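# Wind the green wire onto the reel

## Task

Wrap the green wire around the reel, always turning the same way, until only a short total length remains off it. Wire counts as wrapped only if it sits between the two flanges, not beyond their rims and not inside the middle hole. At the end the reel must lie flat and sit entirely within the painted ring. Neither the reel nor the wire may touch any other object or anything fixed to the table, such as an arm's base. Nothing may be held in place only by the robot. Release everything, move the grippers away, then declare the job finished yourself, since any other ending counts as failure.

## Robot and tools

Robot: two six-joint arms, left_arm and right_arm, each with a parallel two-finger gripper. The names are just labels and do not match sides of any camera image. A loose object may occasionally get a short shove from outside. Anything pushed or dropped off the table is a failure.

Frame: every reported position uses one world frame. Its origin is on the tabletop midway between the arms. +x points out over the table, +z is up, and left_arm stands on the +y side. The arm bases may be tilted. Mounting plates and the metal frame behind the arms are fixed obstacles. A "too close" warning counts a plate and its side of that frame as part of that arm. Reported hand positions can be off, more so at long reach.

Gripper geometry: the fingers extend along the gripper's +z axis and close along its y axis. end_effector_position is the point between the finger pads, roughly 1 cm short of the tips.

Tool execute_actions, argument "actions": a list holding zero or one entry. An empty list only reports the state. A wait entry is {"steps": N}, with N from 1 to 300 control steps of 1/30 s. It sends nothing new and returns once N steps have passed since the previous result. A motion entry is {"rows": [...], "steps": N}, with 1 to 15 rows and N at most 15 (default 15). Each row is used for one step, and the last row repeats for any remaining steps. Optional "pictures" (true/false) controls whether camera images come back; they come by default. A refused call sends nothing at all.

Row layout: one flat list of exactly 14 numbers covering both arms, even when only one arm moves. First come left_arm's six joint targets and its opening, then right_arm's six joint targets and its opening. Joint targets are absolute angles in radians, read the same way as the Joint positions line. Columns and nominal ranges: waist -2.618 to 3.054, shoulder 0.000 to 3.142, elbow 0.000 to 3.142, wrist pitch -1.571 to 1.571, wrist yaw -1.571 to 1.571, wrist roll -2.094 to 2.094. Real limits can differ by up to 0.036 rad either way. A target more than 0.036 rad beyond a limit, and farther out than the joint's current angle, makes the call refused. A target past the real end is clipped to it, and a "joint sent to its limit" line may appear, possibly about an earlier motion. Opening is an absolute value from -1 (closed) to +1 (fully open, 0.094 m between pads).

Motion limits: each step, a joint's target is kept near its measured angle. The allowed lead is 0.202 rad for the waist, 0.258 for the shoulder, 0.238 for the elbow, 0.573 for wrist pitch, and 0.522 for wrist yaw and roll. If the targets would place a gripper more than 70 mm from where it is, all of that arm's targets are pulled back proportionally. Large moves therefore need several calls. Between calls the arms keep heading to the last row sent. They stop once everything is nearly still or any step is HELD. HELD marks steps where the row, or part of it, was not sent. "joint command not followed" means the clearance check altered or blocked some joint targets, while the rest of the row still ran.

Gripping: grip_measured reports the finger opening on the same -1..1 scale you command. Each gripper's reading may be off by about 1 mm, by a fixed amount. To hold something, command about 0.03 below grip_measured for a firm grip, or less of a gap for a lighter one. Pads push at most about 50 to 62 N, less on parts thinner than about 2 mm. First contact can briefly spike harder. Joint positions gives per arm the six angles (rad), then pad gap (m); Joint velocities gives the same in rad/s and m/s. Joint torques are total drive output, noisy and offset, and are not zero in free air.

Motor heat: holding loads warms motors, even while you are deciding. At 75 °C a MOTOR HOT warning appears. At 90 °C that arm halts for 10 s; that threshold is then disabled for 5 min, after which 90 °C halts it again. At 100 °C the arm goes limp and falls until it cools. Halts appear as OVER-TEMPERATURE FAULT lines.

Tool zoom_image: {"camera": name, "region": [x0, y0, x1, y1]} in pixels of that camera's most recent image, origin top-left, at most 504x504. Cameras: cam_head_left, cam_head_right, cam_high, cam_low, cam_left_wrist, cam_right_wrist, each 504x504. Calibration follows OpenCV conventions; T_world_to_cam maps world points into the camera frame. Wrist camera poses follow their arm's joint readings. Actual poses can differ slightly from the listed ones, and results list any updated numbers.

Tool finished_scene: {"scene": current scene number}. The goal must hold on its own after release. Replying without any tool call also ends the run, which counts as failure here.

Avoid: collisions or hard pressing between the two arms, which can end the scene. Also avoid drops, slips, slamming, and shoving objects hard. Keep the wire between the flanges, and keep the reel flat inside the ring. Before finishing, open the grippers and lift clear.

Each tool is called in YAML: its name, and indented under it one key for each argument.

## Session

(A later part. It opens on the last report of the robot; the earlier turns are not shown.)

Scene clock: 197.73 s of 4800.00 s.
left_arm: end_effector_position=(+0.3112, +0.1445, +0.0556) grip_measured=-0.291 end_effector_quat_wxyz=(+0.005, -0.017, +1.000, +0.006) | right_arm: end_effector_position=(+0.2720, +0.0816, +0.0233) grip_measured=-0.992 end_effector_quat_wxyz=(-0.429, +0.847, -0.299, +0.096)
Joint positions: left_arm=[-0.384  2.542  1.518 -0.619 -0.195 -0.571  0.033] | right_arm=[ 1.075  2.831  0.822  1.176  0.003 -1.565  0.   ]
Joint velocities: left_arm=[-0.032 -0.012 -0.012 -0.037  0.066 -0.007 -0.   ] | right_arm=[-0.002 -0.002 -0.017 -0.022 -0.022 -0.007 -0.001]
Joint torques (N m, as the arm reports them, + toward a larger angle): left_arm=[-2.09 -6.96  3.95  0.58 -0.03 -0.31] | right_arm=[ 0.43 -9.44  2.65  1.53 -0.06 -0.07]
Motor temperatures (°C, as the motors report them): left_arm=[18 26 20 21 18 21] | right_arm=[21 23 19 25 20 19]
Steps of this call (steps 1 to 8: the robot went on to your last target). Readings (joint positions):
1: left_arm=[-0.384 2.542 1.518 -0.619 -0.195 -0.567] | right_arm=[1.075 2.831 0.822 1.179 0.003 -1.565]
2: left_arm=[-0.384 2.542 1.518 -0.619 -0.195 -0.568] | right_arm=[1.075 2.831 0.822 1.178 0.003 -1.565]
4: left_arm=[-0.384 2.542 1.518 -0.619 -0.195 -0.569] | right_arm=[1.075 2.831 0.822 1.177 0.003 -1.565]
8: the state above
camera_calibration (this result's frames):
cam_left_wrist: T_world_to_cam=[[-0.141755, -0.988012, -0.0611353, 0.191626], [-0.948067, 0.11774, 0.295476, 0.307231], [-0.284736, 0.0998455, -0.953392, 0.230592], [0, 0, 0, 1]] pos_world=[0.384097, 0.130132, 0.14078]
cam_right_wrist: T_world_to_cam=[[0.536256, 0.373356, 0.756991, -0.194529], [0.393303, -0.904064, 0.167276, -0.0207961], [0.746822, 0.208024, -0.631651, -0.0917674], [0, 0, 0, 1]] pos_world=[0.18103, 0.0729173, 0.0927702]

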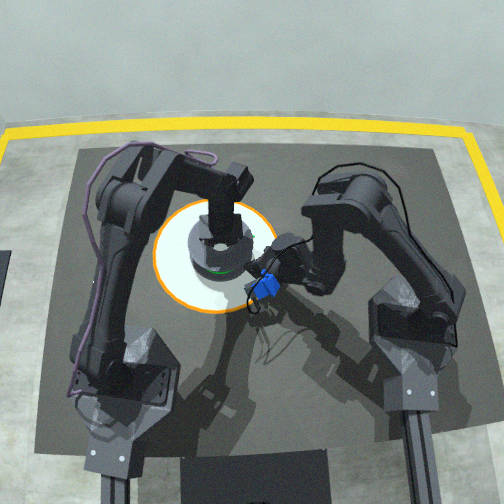

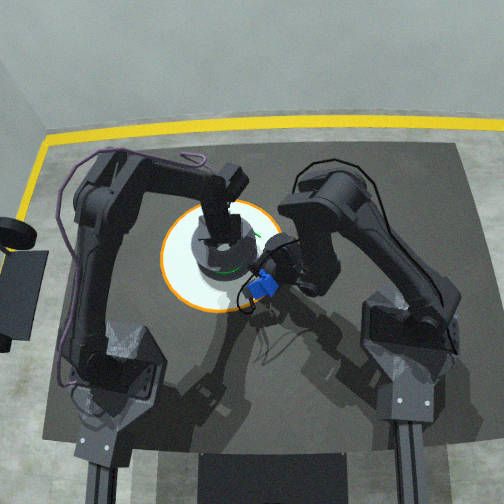

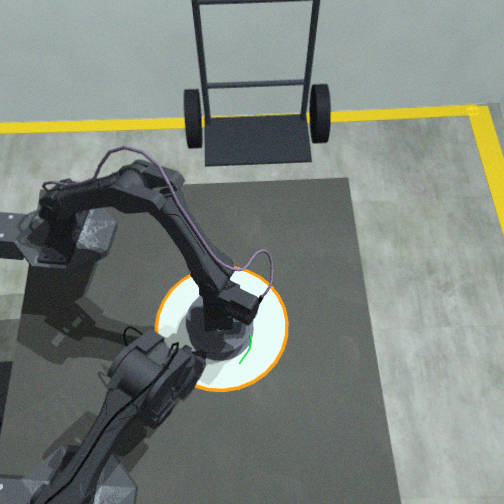

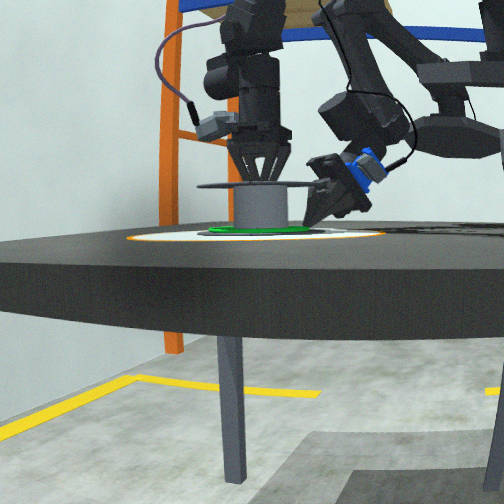

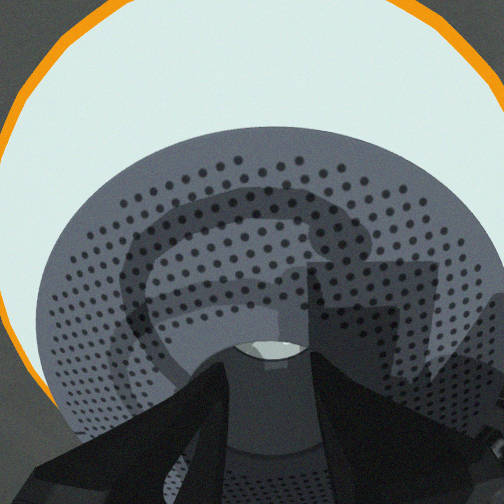

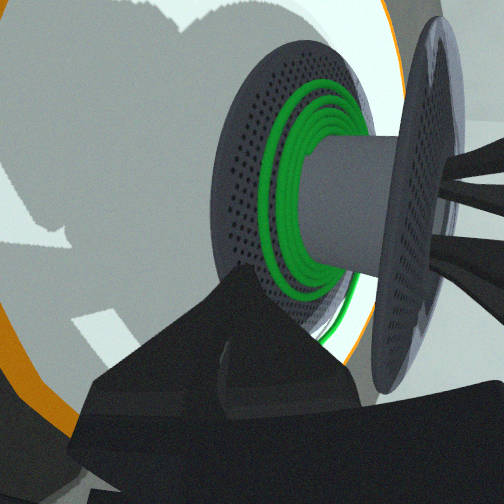

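execute_actions:
  actions: []

Scene clock: 205.33 s of 4800.00 s.
left_arm: end_effector_position=(+0.3112, +0.1445, +0.0556) grip_measured=-0.291 end_effector_quat_wxyz=(+0.005, -0.017, +1.000, +0.006) | right_arm: end_effector_position=(+0.2719, +0.0815, +0.0231) grip_measured=-0.992 end_effector_quat_wxyz=(-0.429, +0.847, -0.299, +0.096)
Joint positions: left_arm=[-0.384  2.542  1.518 -0.619 -0.195 -0.572  0.033] | right_arm=[ 1.075  2.831  0.822  1.175  0.003 -1.565  0.   ]
Joint velocities: left_arm=[-0.002 -0.002 -0.012 -0.051 -0.022 -0.066 -0.001] | right_arm=[-0.007 -0.027 -0.007 -0.037  0.037  0.022 -0.001]
Joint torques (N m, as the arm reports them, + toward a larger angle): left_arm=[-2.12 -7.05  3.79  0.55 -0.01 -0.34] | right_arm=[ 0.43 -9.51  2.66  1.55 -0.07 -0.07]
Motor temperatures (°C, as the motors report them): left_arm=[18 25 20 21 18 21] | right_arm=[21 23 19 25 20 19]
Steps of this call (steps 1 to 15: the robot went on to your last target; steps 16 to 90: nothing new was sent; then 4.60 s passed at rest). Readings (joint positions):
1: left_arm=[-0.384 2.542 1.518 -0.619 -0.195 -0.571] | right_arm=[1.075 2.831 0.822 1.176 0.003 -1.565]
2: left_arm=[-0.384 2.542 1.518 -0.619 -0.195 -0.571] | right_arm=[1.075 2.831 0.822 1.176 0.003 -1.565]
4: left_arm=[-0.384 2.542 1.518 -0.619 -0.195 -0.572] | right_arm=[1.075 2.831 0.822 1.176 0.003 -1.565]
8: left_arm=[-0.384 2.542 1.518 -0.619 -0.195 -0.572] | right_arm=[1.075 2.831 0.822 1.175 0.003 -1.565]
90: the state above
All arms were judged still, so your last target was given up. Only a new action makes them travel on or press farther. Fingers that are still opening or closing keep moving.
camera_calibration (this result's frames):
cam_left_wrist: T_world_to_cam=[[-0.140623, -0.988174, -0.0611274, 0.191297], [-0.948206, 0.116658, 0.295461, 0.307431], [-0.284836, 0.09951, -0.953397, 0.230671], [0, 0, 0, 1]] pos_world=[0.384112, 0.130216, 0.140781]
cam_right_wrist: T_world_to_cam=[[0.536567, 0.373859, 0.756522, -0.194456], [0.393441, -0.903933, 0.167657, -0.0208751], [0.746525, 0.207688, -0.632112, -0.0916652], [0, 0, 0, 1]] pos_world=[0.180982, 0.0728671, 0.0926674]

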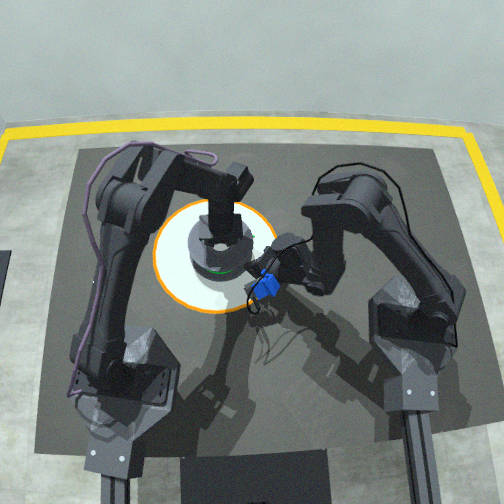

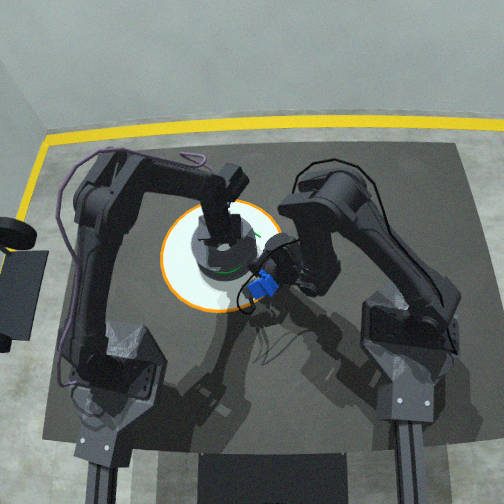

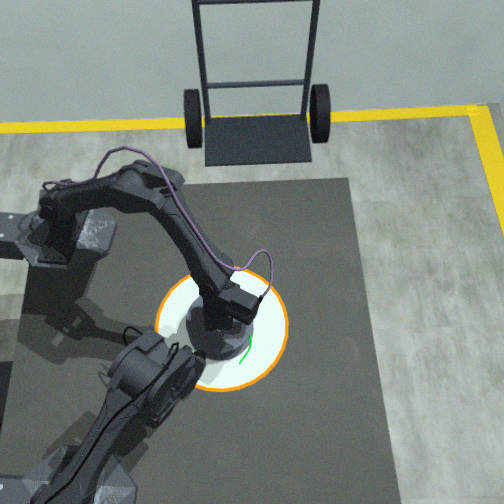

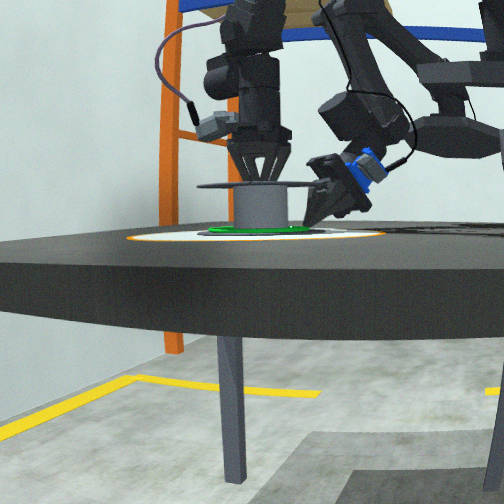

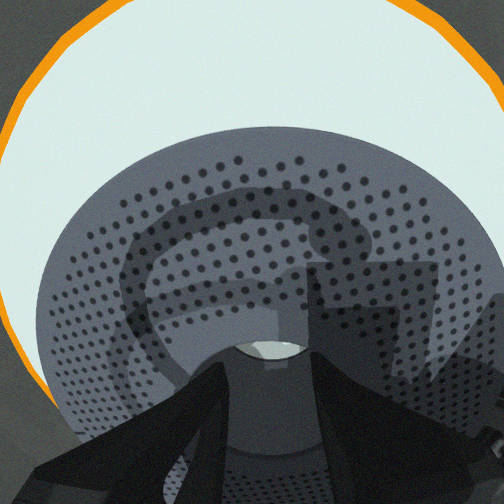

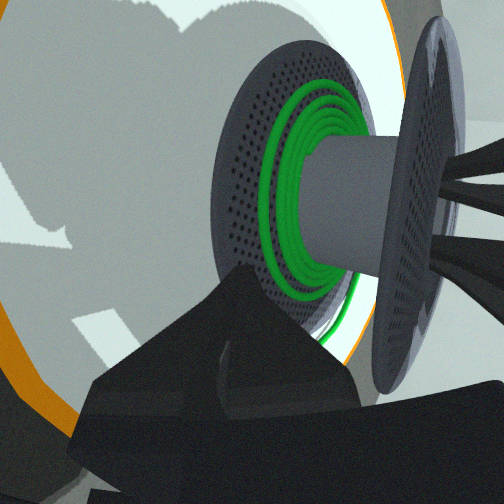

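execute_actions:
  actions:
    - {"rows":[[-0.384,2.58,1.507,-0.605,-0.195,-0.6,-0.28,1.07,2.855,0.855,1.155,0,-1.57,-1],[-0.384,2.58,1.507,-0.605,-0.195,-0.6,-0.28,1.07,2.86,0.865,1.16,0,-1.57,-1],[-0.384,2.58,1.507,-0.605,-0.195,-0.6,-0.28,1.07,2.865,0.875,1.16,0,-1.57,-1],[-0.384,2.58,1.507,-0.605,-0.195,-0.6,-0.28,1.07,2.87,0.885,1.165,0,-1.57,-1],[-0.384,2.58,1.507,-0.605,-0.195,-0.6,-0.28,1.07,2.877,0.895,1.165,0,-1.57,-1],[-0.384,2.58,1.507,-0.605,-0.195,-0.6,-0.28,1.07,2.877,0.895,1.165,0,-1.57,-1],[-0.384,2.58,1.507,-0.605,-0.195,-0.6,-0.28,1.07,2.877,0.895,1.165,0,-1.57,-1],[-0.384,2.58,1.507,-0.605,-0.195,-2.05,-0.28,1.07,2.87,0.89,1.165,0,-1.57,-1]],"steps":15}
  pictures: false

execute_actions:
  actions:
    - {"rows":[[-0.384,2.537,1.507,-0.605,-0.195,-2.05,-0.6,1.07,2.87,0.89,1.165,0,-1.57,-1],[-0.384,2.537,1.507,-0.605,-0.195,-2.05,-0.6,1.07,2.87,0.89,1.165,0,-1.57,-1],[-0.384,2.537,1.507,-0.605,-0.195,-2.05,-0.6,1.07,2.87,0.89,1.165,0,-1.57,-1],[-0.384,2.537,1.507,-0.605,-0.195,-2.05,-0.6,1.07,2.87,0.89,1.165,0,-1.57,-1],[-0.384,2.537,1.507,-0.605,-0.195,-2.05,-0.6,1.07,2.87,0.89,1.165,0,-1.57,-1],[-0.384,2.537,1.507,-0.605,-0.195,0.25,-0.6,1.07,2.87,0.89,1.165,0,-1.57,-1]],"steps":15}
  pictures: false

Scene clock: 210.37 s of 4800.00 s.
left_arm: end_effector_position=(+0.3114, +0.1443, +0.0559) grip_measured=-0.289 end_effector_quat_wxyz=(+0.007, -0.373, +0.928, +0.004) | right_arm: end_effector_position=(+0.2793, +0.0918, +0.0227) grip_measured=-0.992 end_effector_quat_wxyz=(-0.440, +0.841, -0.298, +0.099)
Joint positions: left_arm=[-0.385  2.541  1.518 -0.618 -0.195 -1.303  0.033] | right_arm=[ 1.075  2.854  0.869  1.177  0.003 -1.565  0.   ]
Joint velocities: left_arm=[-0.007 -0.027 -0.002  0.022  0.037 -2.747  0.001] | right_arm=[ 0.002  0.002 -0.007  0.051 -0.037  0.037  0.   ]
Joint torques (N m, as the arm reports them, + toward a larger angle): left_arm=[-2.13 -6.91  3.9   0.49 -0.13 -0.3 ] | right_arm=[  0.48 -10.11   2.84   1.74  -0.1   -0.08]
Motor temperatures (°C, as the motors report them): left_arm=[18 25 20 21 18 21] | right_arm=[21 23 19 25 20 19]
Steps of this call (steps 1 to 90: nothing new was sent; then 1.53 s passed at rest; steps 91 to 105: all 15 steps of this action). Readings (joint positions):
91: left_arm=[-0.384 2.542 1.518 -0.619 -0.195 -0.572] | right_arm=[1.075 2.831 0.822 1.175 0.003 -1.565]
92: left_arm=[-0.384 2.542 1.518 -0.619 -0.195 -0.572] | right_arm=[1.075 2.833 0.823 1.175 0.003 -1.565]
94: left_arm=[-0.384 2.542 1.518 -0.619 -0.195 -0.572] | right_arm=[1.075 2.841 0.838 1.177 0.003 -1.565]
98: left_arm=[-0.385 2.541 1.518 -0.618 -0.195 -0.642] | right_arm=[1.075 2.854 0.868 1.177 0.003 -1.565]
105: the state above

Scene clock: 210.87 s of 4800.00 s.
left_arm: end_effector_position=(+0.3125, +0.1440, +0.0567) grip_measured=-0.599 end_effector_quat_wxyz=(+0.007, -0.138, +0.990, +0.004) | right_arm: end_effector_position=(+0.2793, +0.0918, +0.0227) grip_measured=-0.992 end_effector_quat_wxyz=(-0.440, +0.841, -0.298, +0.099)
Joint positions: left_arm=[-0.384  2.539  1.518 -0.616 -0.195 -0.813  0.019] | right_arm=[ 1.075  2.854  0.869  1.177  0.003 -1.565  0.   ]
Joint velocities: left_arm=[-0.027 -0.017 -0.017  0.051  0.037  2.923 -0.   ] | right_arm=[-0.017  0.002  0.027 -0.037 -0.007  0.037  0.   ]
Joint torques (N m, as the arm reports them, + toward a larger angle): left_arm=[-2.22 -9.87  3.76  0.55 -0.08  0.07] | right_arm=[ 0.46 -9.99  2.64  1.71 -0.07 -0.07]
Motor temperatures (°C, as the motors report them): left_arm=[18 25 20 21 18 21] | right_arm=[21 23 19 25 20 19]
Steps of this call (steps 1 to 15: all 15 steps of this action). Readings (joint positions):
1: left_arm=[-0.385 2.538 1.518 -0.617 -0.195 -1.400] | right_arm=[1.075 2.854 0.869 1.177 0.003 -1.565]
2: left_arm=[-0.385 2.538 1.518 -0.617 -0.195 -1.498] | right_arm=[1.075 2.854 0.869 1.177 0.003 -1.565]
4: left_arm=[-0.384 2.539 1.518 -0.616 -0.195 -1.684] | right_arm=[1.075 2.854 0.869 1.177 0.003 -1.565]
8: left_arm=[-0.384 2.539 1.518 -0.616 -0.195 -1.501] | right_arm=[1.075 2.854 0.869 1.177 0.003 -1.565]
15: the state above

execute_actions:
  actions:
    - {"rows":[[-0.384,2.55,1.507,-0.605,-0.195,0.25,-0.45,1.07,2.87,0.89,1.165,0,-1.57,-1],[-0.384,2.56,1.507,-0.605,-0.195,0.25,-0.38,1.07,2.87,0.89,1.165,0,-1.57,-1],[-0.384,2.57,1.507,-0.605,-0.195,0.25,-0.34,1.07,2.87,0.89,1.165,0,-1.57,-1],[-0.384,2.58,1.507,-0.605,-0.195,0.25,-0.31,1.07,2.87,0.89,1.165,0,-1.57,-1],[-0.384,2.58,1.507,-0.605,-0.195,0.25,-0.28,1.07,2.87,0.89,1.165,0,-1.57,-1],[-0.384,2.58,1.507,-0.605,-0.195,0.25,-0.28,1.07,2.87,0.89,1.165,0,-1.57,-1],[-0.384,2.58,1.507,-0.605,-0.195,0.25,-0.28,1.07,2.87,0.89,1.165,0,-1.57,-1],[-0.384,2.58,1.507,-0.605,-0.195,-2.05,-0.28,1.07,2.87,0.89,1.165,0,-1.57,-1]],"steps":15}
  pictures: false

execute_actions:
  actions:
    - {"steps":18}
  pictures: false

execute_actions:
  actions:
    - {"rows":[[-0.384,2.537,1.507,-0.605,-0.195,-2.05,-0.6,1.07,2.87,0.89,1.165,0,-1.57,-1],[-0.384,2.537,1.507,-0.605,-0.195,-2.05,-0.6,1.07,2.87,0.89,1.165,0,-1.57,-1],[-0.384,2.537,1.507,-0.605,-0.195,-2.05,-0.6,1.07,2.87,0.89,1.165,0,-1.57,-1],[-0.384,2.537,1.507,-0.605,-0.195,-2.05,-0.6,1.07,2.87,0.89,1.165,0,-1.57,-1],[-0.384,2.537,1.507,-0.605,-0.195,0.25,-0.6,1.07,2.87,0.89,1.165,0,-1.57,-1]],"steps":15}

Scene clock: 215.93 s of 4800.00 s.
left_arm: end_effector_position=(+0.3110, +0.1442, +0.0560) grip_measured=-0.289 end_effector_quat_wxyz=(+0.004, +0.026, +1.000, +0.007) | right_arm: end_effector_position=(+0.2793, +0.0918, +0.0227) grip_measured=-0.992 end_effector_quat_wxyz=(-0.440, +0.841, -0.298, +0.099)
Joint positions: left_arm=[-0.385  2.541  1.518 -0.62  -0.195 -0.487  0.033] | right_arm=[ 1.075  2.854  0.869  1.177  0.003 -1.565  0.   ]
Joint velocities: left_arm=[-0.007 -0.022  0.002 -0.037 -0.022 -2.63   0.   ] | right_arm=[ 0.007 -0.022 -0.012 -0.066 -0.007 -0.037  0.001]
Joint torques (N m, as the arm reports them, + toward a larger angle): left_arm=[-1.98 -6.8   4.11  0.57 -0.05 -0.27] | right_arm=[  0.51 -10.02   2.62   1.72  -0.07  -0.07]
Motor temperatures (°C, as the motors report them): left_arm=[18 26 20 21 18 21] | right_arm=[21 23 19 25 20 19]
Steps of this call (steps 1 to 45: the robot went on to your last target; steps 46 to 110: nothing new was sent; then 0.90 s passed at rest; steps 111 to 125: all 15 steps of this action). Readings (joint positions):
111: left_arm=[-0.384 2.540 1.518 -0.616 -0.195 0.243] | right_arm=[1.075 2.854 0.869 1.177 0.003 -1.565]
112: left_arm=[-0.384 2.541 1.518 -0.615 -0.195 0.243] | right_arm=[1.075 2.854 0.869 1.177 0.003 -1.565]
114: left_arm=[-0.384 2.545 1.518 -0.615 -0.196 0.244] | right_arm=[1.075 2.854 0.869 1.177 0.003 -1.565]
118: left_arm=[-0.385 2.542 1.518 -0.620 -0.195 0.175] | right_arm=[1.075 2.854 0.869 1.177 0.003 -1.565]
125: the state above

Scene clock: 216.53 s of 4800.00 s.
left_arm: end_effector_position=(+0.3112, +0.1442, +0.0563) grip_measured=-0.287 end_effector_quat_wxyz=(-0.008, +0.636, -0.772, -0.002) | right_arm: end_effector_position=(+0.2793, +0.0918, +0.0227) grip_measured=-0.992 end_effector_quat_wxyz=(-0.440, +0.841, -0.298, +0.099)
Joint positions: left_arm=[-0.385  2.54   1.518 -0.62  -0.195 -1.917  0.034] | right_arm=[ 1.075  2.854  0.869  1.177  0.003 -1.565  0.   ]
Joint velocities: left_arm=[-0.002  0.012 -0.002 -0.007 -0.095 -0.711  0.001] | right_arm=[-0.002 -0.007 -0.002  0.007 -0.037 -0.066 -0.   ]
Joint torques (N m, as the arm reports them, + toward a larger angle): left_arm=[-2.13 -6.78  4.04  0.6  -0.05 -0.34] | right_arm=[  0.42 -10.02   2.64   1.71  -0.07  -0.09]
Motor temperatures (°C, as the motors report them): left_arm=[18 26 20 21 18 21] | right_arm=[21 23 19 25 20 19]
Steps of this call (steps 1 to 18: the robot went on to your last target). Readings (joint positions):
1: left_arm=[-0.385 2.541 1.518 -0.620 -0.195 -0.581] | right_arm=[1.075 2.854 0.869 1.177 0.003 -1.565]
2: left_arm=[-0.385 2.541 1.518 -0.620 -0.195 -0.675] | right_arm=[1.075 2.854 0.869 1.177 0.003 -1.565]
4: left_arm=[-0.385 2.541 1.518 -0.620 -0.195 -0.863] | right_arm=[1.075 2.854 0.869 1.177 0.003 -1.565]
8: left_arm=[-0.385 2.541 1.518 -0.620 -0.195 -1.240] | right_arm=[1.075 2.854 0.869 1.177 0.003 -1.565]
18: the state above

Scene clock: 217.03 s of 4800.00 s.
left_arm: end_effector_position=(+0.3124, +0.1439, +0.0568) grip_measured=-0.599 end_effector_quat_wxyz=(+0.008, -0.199, +0.980, +0.004) | right_arm: end_effector_position=(+0.2793, +0.0918, +0.0227) grip_measured=-0.992 end_effector_quat_wxyz=(-0.440, +0.841, -0.298, +0.099)
Joint positions: left_arm=[-0.385  2.539  1.518 -0.616 -0.195 -0.937  0.019] | right_arm=[ 1.075  2.854  0.869  1.177  0.003 -1.565  0.   ]
Joint velocities: left_arm=[-0.027  0.002 -0.017 -0.022  0.037  2.762  0.   ] | right_arm=[-0.007 -0.007  0.007  0.037 -0.007 -0.037  0.   ]
Joint torques (N m, as the arm reports them, + toward a larger angle): left_arm=[-2.11 -9.87  4.04  0.51  0.   -0.03] | right_arm=[ 0.42 -9.99  2.68  1.71 -0.06 -0.08]
Motor temperatures (°C, as the motors report them): left_arm=[18 26 20 21 18 21] | right_arm=[21 23 19 25 20 19]
Steps of this call (steps 1 to 15: all 15 steps of this action). Readings (joint positions):
1: left_arm=[-0.385 2.537 1.518 -0.618 -0.195 -1.941] | right_arm=[1.075 2.854 0.869 1.177 0.003 -1.565]
2: left_arm=[-0.385 2.538 1.518 -0.617 -0.195 -1.961] | right_arm=[1.075 2.854 0.869 1.177 0.003 -1.565]
4: left_arm=[-0.385 2.539 1.518 -0.617 -0.195 -1.991] | right_arm=[1.075 2.854 0.869 1.177 0.003 -1.565]
8: left_arm=[-0.385 2.539 1.518 -0.616 -0.195 -1.624] | right_arm=[1.075 2.854 0.869 1.177 0.003 -1.565]
15: the state above
camera_calibration (this result's frames):
cam_left_wrist: T_world_to_cam=[[0.222238, -0.973506, -0.0538208, 0.0749993], [-0.930279, -0.228248, 0.287201, 0.352816], [-0.291877, -0.0137587, -0.956357, 0.250925], [0, 0, 0, 1]] pos_world=[0.384789, 0.156994, 0.142681]
cam_right_wrist: T_world_to_cam=[[0.526009, 0.356863, 0.771987, -0.197773], [0.388912, -0.908172, 0.154824, -0.0124844], [0.756348, 0.218797, -0.616495, -0.103705], [0, 0, 0, 1]] pos_world=[0.187323, 0.0819304, 0.0906776]

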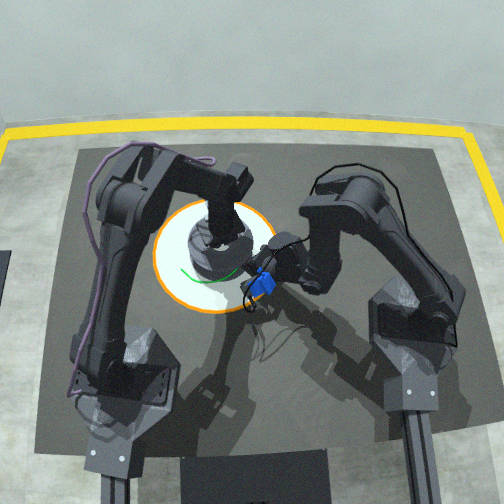

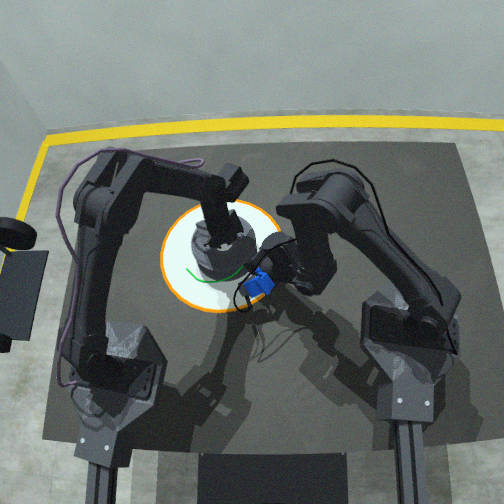

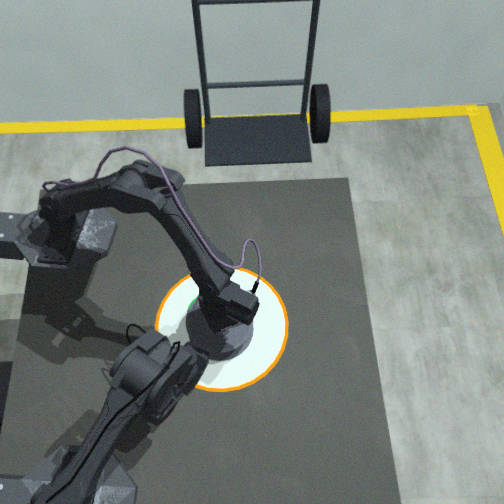

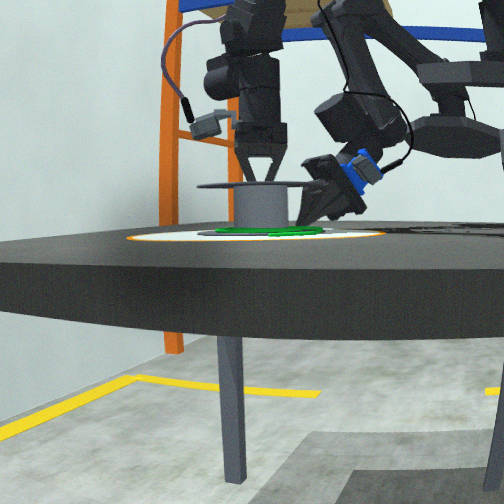

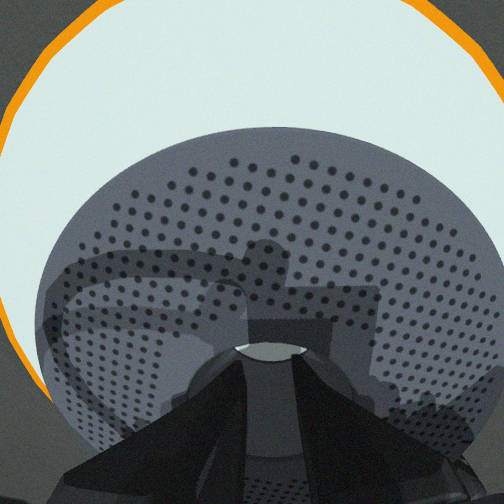

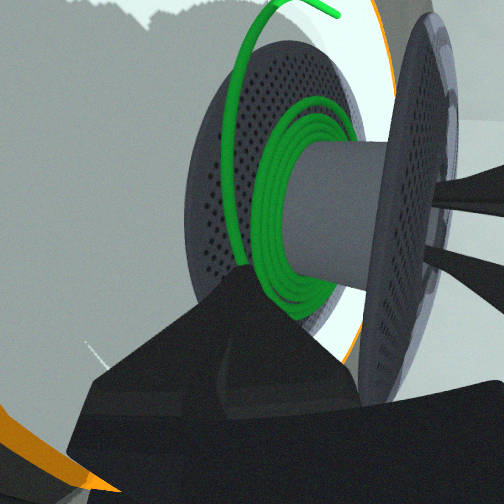

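execute_actions:
  actions:
    - {"rows":[[-0.384,2.55,1.507,-0.605,-0.195,0.25,-0.45,1.07,2.87,0.89,1.165,0,-1.57,-1],[-0.384,2.56,1.507,-0.605,-0.195,0.25,-0.38,1.07,2.87,0.89,1.165,0,-1.57,-1],[-0.384,2.57,1.507,-0.605,-0.195,0.25,-0.34,1.07,2.87,0.89,1.165,0,-1.57,-1],[-0.384,2.58,1.507,-0.605,-0.195,0.25,-0.31,1.07,2.87,0.89,1.165,0,-1.57,-1],[-0.384,2.58,1.507,-0.605,-0.195,0.25,-0.28,1.07,2.87,0.89,1.165,0,-1.57,-1],[-0.384,2.58,1.507,-0.605,-0.195,0.25,-0.28,1.07,2.87,0.89,1.165,0,-1.57,-1],[-0.384,2.58,1.507,-0.605,-0.195,0.25,-0.28,1.07,2.87,0.89,1.165,0,-1.57,-1],[-0.384,2.58,1.507,-0.605,-0.195,-1.6,-0.28,1.07,2.87,0.89,1.165,0,-1.57,-1]],"steps":15}
  pictures: false

execute_actions:
  actions:
    - {"steps":20}

Scene clock: 221.37 s of 4800.00 s.
left_arm: end_effector_position=(+0.3108, +0.1443, +0.0560) grip_measured=-0.289 end_effector_quat_wxyz=(+0.004, +0.027, +1.000, +0.007) | right_arm: end_effector_position=(+0.2793, +0.0918, +0.0227) grip_measured=-0.992 end_effector_quat_wxyz=(-0.440, +0.841, -0.298, +0.099)
Joint positions: left_arm=[-0.385  2.541  1.518 -0.62  -0.195 -0.485  0.033] | right_arm=[ 1.075  2.854  0.869  1.177  0.003 -1.565  0.   ]
Joint velocities: left_arm=[-0.017 -0.012 -0.002  0.051 -0.022 -2.703  0.   ] | right_arm=[-0.007  0.007  0.002 -0.022 -0.051  0.022  0.   ]
Joint torques (N m, as the arm reports them, + toward a larger angle): left_arm=[-2.27 -6.86  4.14  0.56 -0.08 -0.22] | right_arm=[ 0.51 -9.97  2.64  1.74 -0.08 -0.08]
Motor temperatures (°C, as the motors report them): left_arm=[18 26 20 21 18 21] | right_arm=[21 23 19 25 20 19]
Steps of this call (steps 1 to 45: the robot went on to your last target; steps 46 to 110: nothing new was sent; then 0.17 s passed at rest; steps 111 to 125: all 15 steps of this action). Readings (joint positions):
111: left_arm=[-0.385 2.539 1.518 -0.616 -0.195 0.243] | right_arm=[1.075 2.854 0.869 1.177 0.003 -1.565]
112: left_arm=[-0.385 2.541 1.518 -0.616 -0.195 0.243] | right_arm=[1.075 2.854 0.869 1.177 0.003 -1.565]
114: left_arm=[-0.385 2.546 1.518 -0.615 -0.196 0.244] | right_arm=[1.075 2.854 0.869 1.177 0.003 -1.565]
118: left_arm=[-0.385 2.542 1.518 -0.621 -0.195 0.175] | right_arm=[1.075 2.854 0.869 1.177 0.003 -1.565]
125: the state above

Scene clock: 222.03 s of 4800.00 s.
left_arm: end_effector_position=(+0.3108, +0.1443, +0.0560) grip_measured=-0.287 end_effector_quat_wxyz=(+0.007, -0.483, +0.875, +0.004) | right_arm: end_effector_position=(+0.2793, +0.0918, +0.0227) grip_measured=-0.992 end_effector_quat_wxyz=(-0.440, +0.841, -0.298, +0.099)
Joint positions: left_arm=[-0.385  2.541  1.518 -0.62  -0.195 -1.547  0.033] | right_arm=[ 1.075  2.854  0.869  1.177  0.003 -1.565  0.   ]
Joint velocities: left_arm=[-0.007  0.002 -0.002  0.007 -0.037 -0.066 -0.   ] | right_arm=[-0.012 -0.027 -0.012  0.051 -0.007 -0.051  0.   ]
Joint torques (N m, as the arm reports them, + toward a larger angle): left_arm=[-2.03 -6.92  4.02  0.6  -0.07 -0.34] | right_arm=[  0.44 -10.     2.67   1.71  -0.07  -0.09]
Motor temperatures (°C, as the motors report them): left_arm=[18 26 20 21 18 21] | right_arm=[21 23 19 25 20 19]
Steps of this call (steps 1 to 20: the robot went on to your last target). Readings (joint positions):
1: left_arm=[-0.385 2.541 1.518 -0.620 -0.195 -0.580] | right_arm=[1.075 2.854 0.869 1.177 0.003 -1.565]
2: left_arm=[-0.385 2.541 1.518 -0.620 -0.195 -0.674] | right_arm=[1.075 2.854 0.869 1.177 0.003 -1.565]
4: left_arm=[-0.385 2.541 1.518 -0.620 -0.195 -0.862] | right_arm=[1.075 2.854 0.869 1.177 0.003 -1.565]
8: left_arm=[-0.385 2.541 1.518 -0.620 -0.195 -1.229] | right_arm=[1.075 2.854 0.869 1.177 0.003 -1.565]
20: the state above
camera_calibration (this result's frames):
cam_left_wrist: T_world_to_cam=[[0.739169, -0.671683, -0.0497141, -0.128753], [-0.633504, -0.718419, 0.287308, 0.330139], [-0.228696, -0.180875, -0.956547, 0.254142], [0, 0, 0, 1]] pos_world=[0.362436, 0.196665, 0.141847]
cam_right_wrist: T_world_to_cam=[[0.526009, 0.356863, 0.771987, -0.197773], [0.388912, -0.908172, 0.154824, -0.0124844], [0.756348, 0.218797, -0.616495, -0.103705], [0, 0, 0, 1]] pos_world=[0.187323, 0.0819304, 0.0906776]

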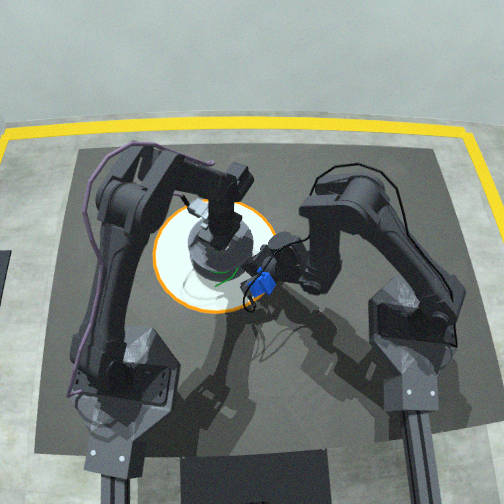

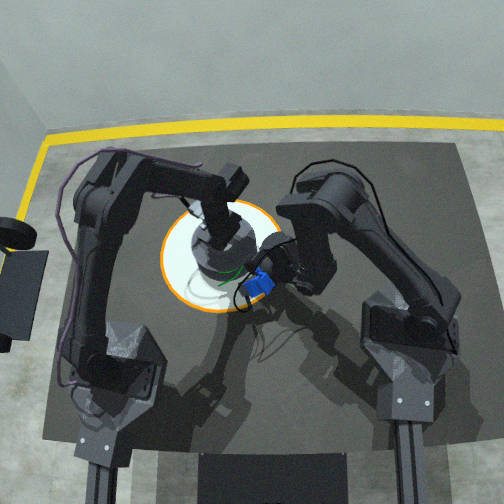

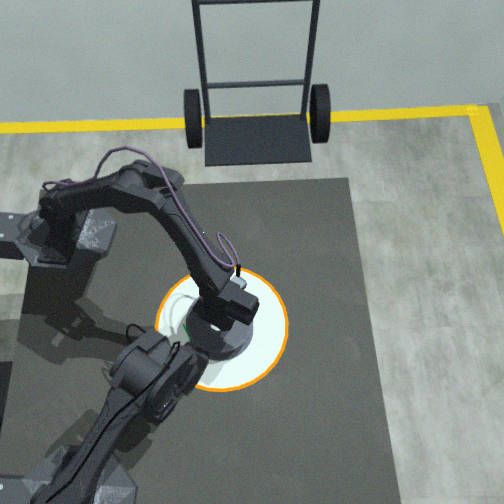

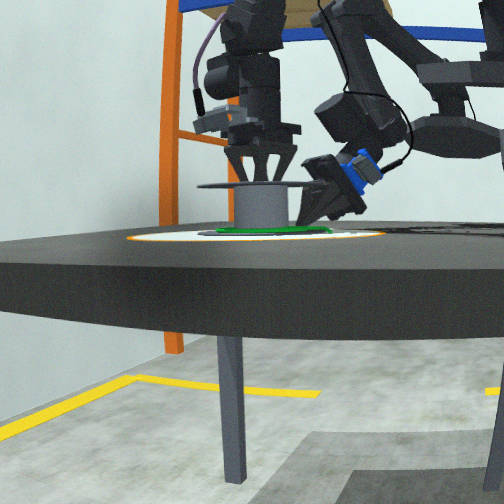

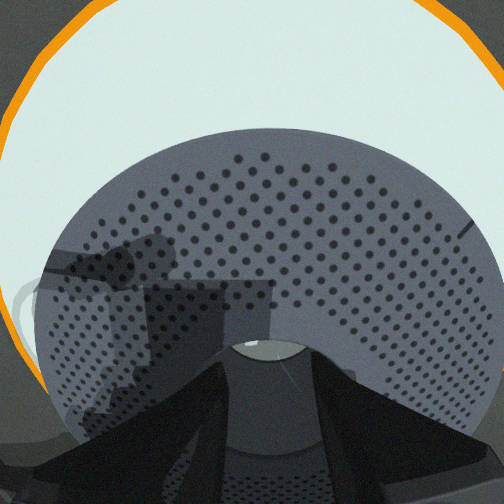

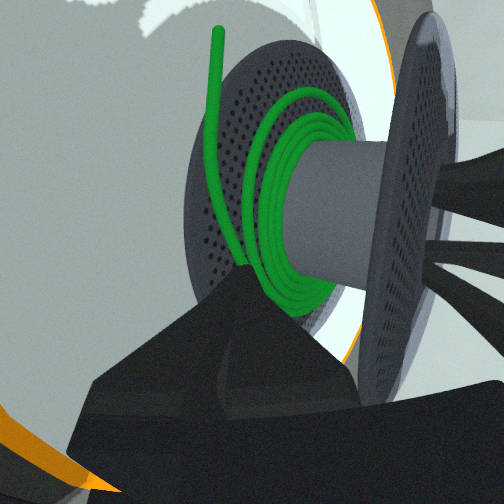

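execute_actions:
  actions:
    - {"rows":[[-0.384,2.58,1.507,-0.605,-0.195,-2.09,-0.28,1.07,2.87,0.89,1.165,0,-1.57,-1]],"steps":12}
  pictures: false

execute_actions:
  actions:
    - {"rows":[[-0.384,2.537,1.507,-0.605,-0.195,-2.05,-0.6,1.07,2.87,0.89,1.165,0,-1.57,-1],[-0.384,2.537,1.507,-0.605,-0.195,-2.05,-0.6,1.07,2.87,0.89,1.165,0,-1.57,-1],[-0.384,2.537,1.507,-0.605,-0.195,-2.05,-0.6,1.07,2.87,0.89,1.165,0,-1.57,-1],[-0.384,2.537,1.507,-0.605,-0.195,-2.05,-0.6,1.07,2.87,0.89,1.165,0,-1.57,-1],[-0.384,2.537,1.507,-0.605,-0.195,-1.0,-0.6,1.07,2.87,0.89,1.165,0,-1.57,-1]],"steps":15}

Scene clock: 224.37 s of 4800.00 s.
left_arm: end_effector_position=(+0.3110, +0.1442, +0.0563) grip_measured=-0.287 end_effector_quat_wxyz=(-0.008, +0.677, -0.736, -0.002) | right_arm: end_effector_position=(+0.2793, +0.0918, +0.0227) grip_measured=-0.992 end_effector_quat_wxyz=(-0.440, +0.841, -0.298, +0.099)
Joint positions: left_arm=[-0.385  2.54   1.518 -0.62  -0.195 -2.027  0.034] | right_arm=[ 1.075  2.854  0.869  1.177  0.003 -1.565  0.   ]
Joint velocities: left_arm=[ 0.007  0.002 -0.002 -0.022 -0.037 -0.227  0.   ] | right_arm=[-0.012 -0.017 -0.007  0.007  0.037 -0.022 -0.001]
Joint torques (N m, as the arm reports them, + toward a larger angle): left_arm=[-2.01 -7.    3.91  0.59 -0.05 -0.29] | right_arm=[  0.45 -10.01   2.63   1.7   -0.07  -0.07]
Motor temperatures (°C, as the motors report them): left_arm=[18 26 20 21 18 21] | right_arm=[21 23 19 26 20 19]
Steps of this call (steps 1 to 30: the robot went on to your last target; steps 31 to 58: nothing new was sent; steps 59 to 70: all 12 steps of this action). Readings (joint positions):
59: left_arm=[-0.385 2.541 1.518 -0.620 -0.195 -1.639] | right_arm=[1.075 2.854 0.869 1.177 0.003 -1.565]
60: left_arm=[-0.385 2.541 1.518 -0.620 -0.195 -1.724] | right_arm=[1.075 2.854 0.869 1.177 0.003 -1.565]
62: left_arm=[-0.385 2.540 1.518 -0.620 -0.195 -1.847] | right_arm=[1.075 2.854 0.869 1.177 0.003 -1.565]
66: left_arm=[-0.385 2.540 1.518 -0.620 -0.195 -1.975] | right_arm=[1.075 2.854 0.869 1.177 0.003 -1.565]
70: the state above

Scene clock: 224.87 s of 4800.00 s.
left_arm: end_effector_position=(+0.3123, +0.1437, +0.0569) grip_measured=-0.599 end_effector_quat_wxyz=(+0.008, -0.306, +0.952, +0.003) | right_arm: end_effector_position=(+0.2793, +0.0918, +0.0227) grip_measured=-0.992 end_effector_quat_wxyz=(-0.440, +0.841, -0.298, +0.099)
Joint positions: left_arm=[-0.385  2.539  1.518 -0.616 -0.194 -1.159  0.019] | right_arm=[ 1.075  2.854  0.869  1.177  0.003 -1.565  0.   ]
Joint velocities: left_arm=[-0.022  0.012 -0.012  0.051 -0.007  0.989 -0.001] | right_arm=[-0.007  0.017 -0.017 -0.022  0.022  0.037 -0.001]
Joint torques (N m, as the arm reports them, + toward a larger angle): left_arm=[-2.09 -9.92  3.84  0.56 -0.05  0.08] | right_arm=[  0.47 -10.03   2.66   1.72  -0.08  -0.08]
Motor temperatures (°C, as the motors report them): left_arm=[18 26 20 21 18 21] | right_arm=[21 23 19 26 20 19]
Steps of this call (steps 1 to 15: all 15 steps of this action). Readings (joint positions):
1: left_arm=[-0.385 2.537 1.518 -0.618 -0.195 -2.031] | right_arm=[1.075 2.854 0.869 1.177 0.003 -1.565]
2: left_arm=[-0.385 2.537 1.518 -0.618 -0.195 -2.033] | right_arm=[1.075 2.854 0.869 1.177 0.003 -1.565]
4: left_arm=[-0.385 2.539 1.518 -0.617 -0.195 -2.036] | right_arm=[1.075 2.854 0.869 1.177 0.003 -1.565]
8: left_arm=[-0.385 2.539 1.518 -0.616 -0.194 -1.667] | right_arm=[1.075 2.854 0.869 1.177 0.003 -1.565]
15: the state above
camera_calibration (this result's frames):
cam_left_wrist: T_world_to_cam=[[0.430908, -0.901012, -0.0499491, -0.000971352], [-0.858067, -0.426248, 0.286416, 0.358607], [-0.279355, -0.0805595, -0.956802, 0.25663], [0, 0, 0, 1]] pos_world=[0.379818, 0.172654, 0.142785]
cam_right_wrist: T_world_to_cam=[[0.526009, 0.356863, 0.771987, -0.197773], [0.388912, -0.908172, 0.154824, -0.0124844], [0.756348, 0.218797, -0.616495, -0.103705], [0, 0, 0, 1]] pos_world=[0.187323, 0.0819304, 0.0906776]

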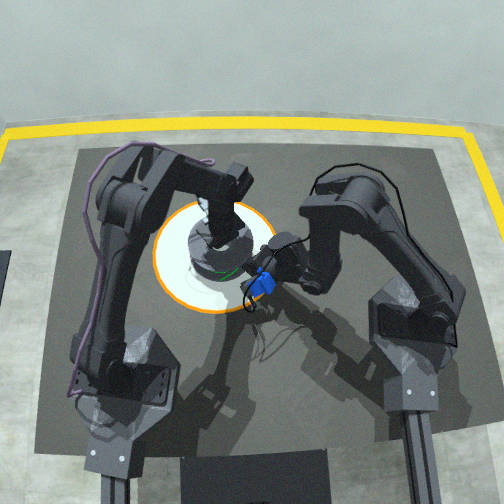

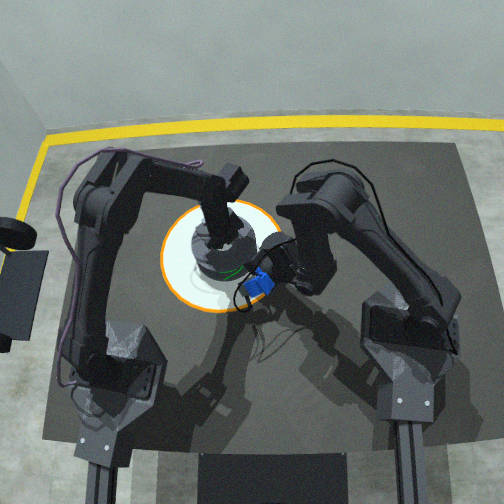

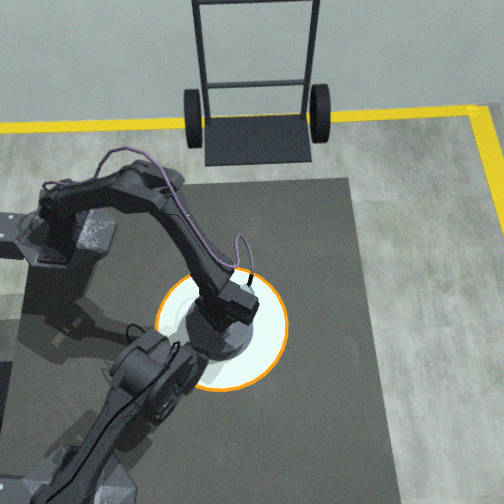

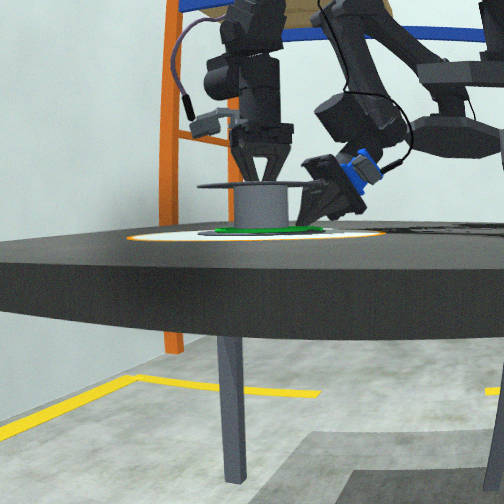

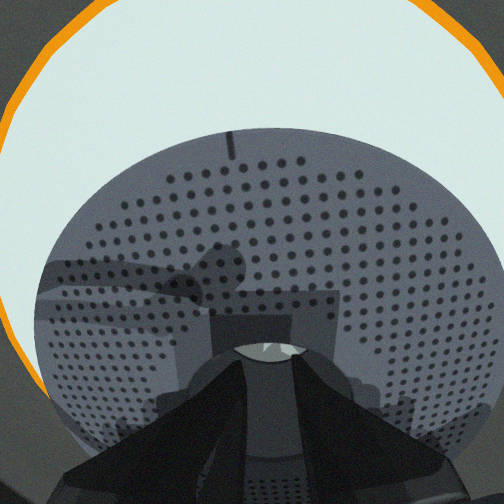

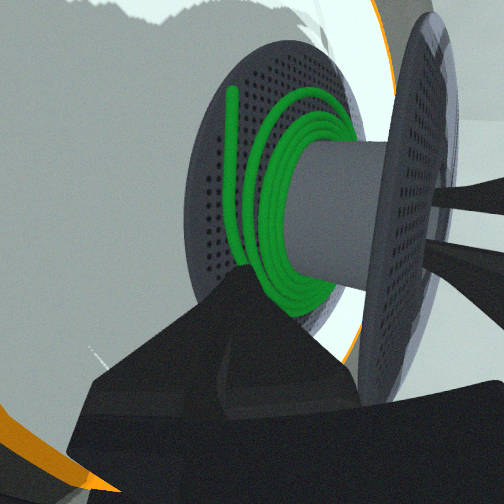

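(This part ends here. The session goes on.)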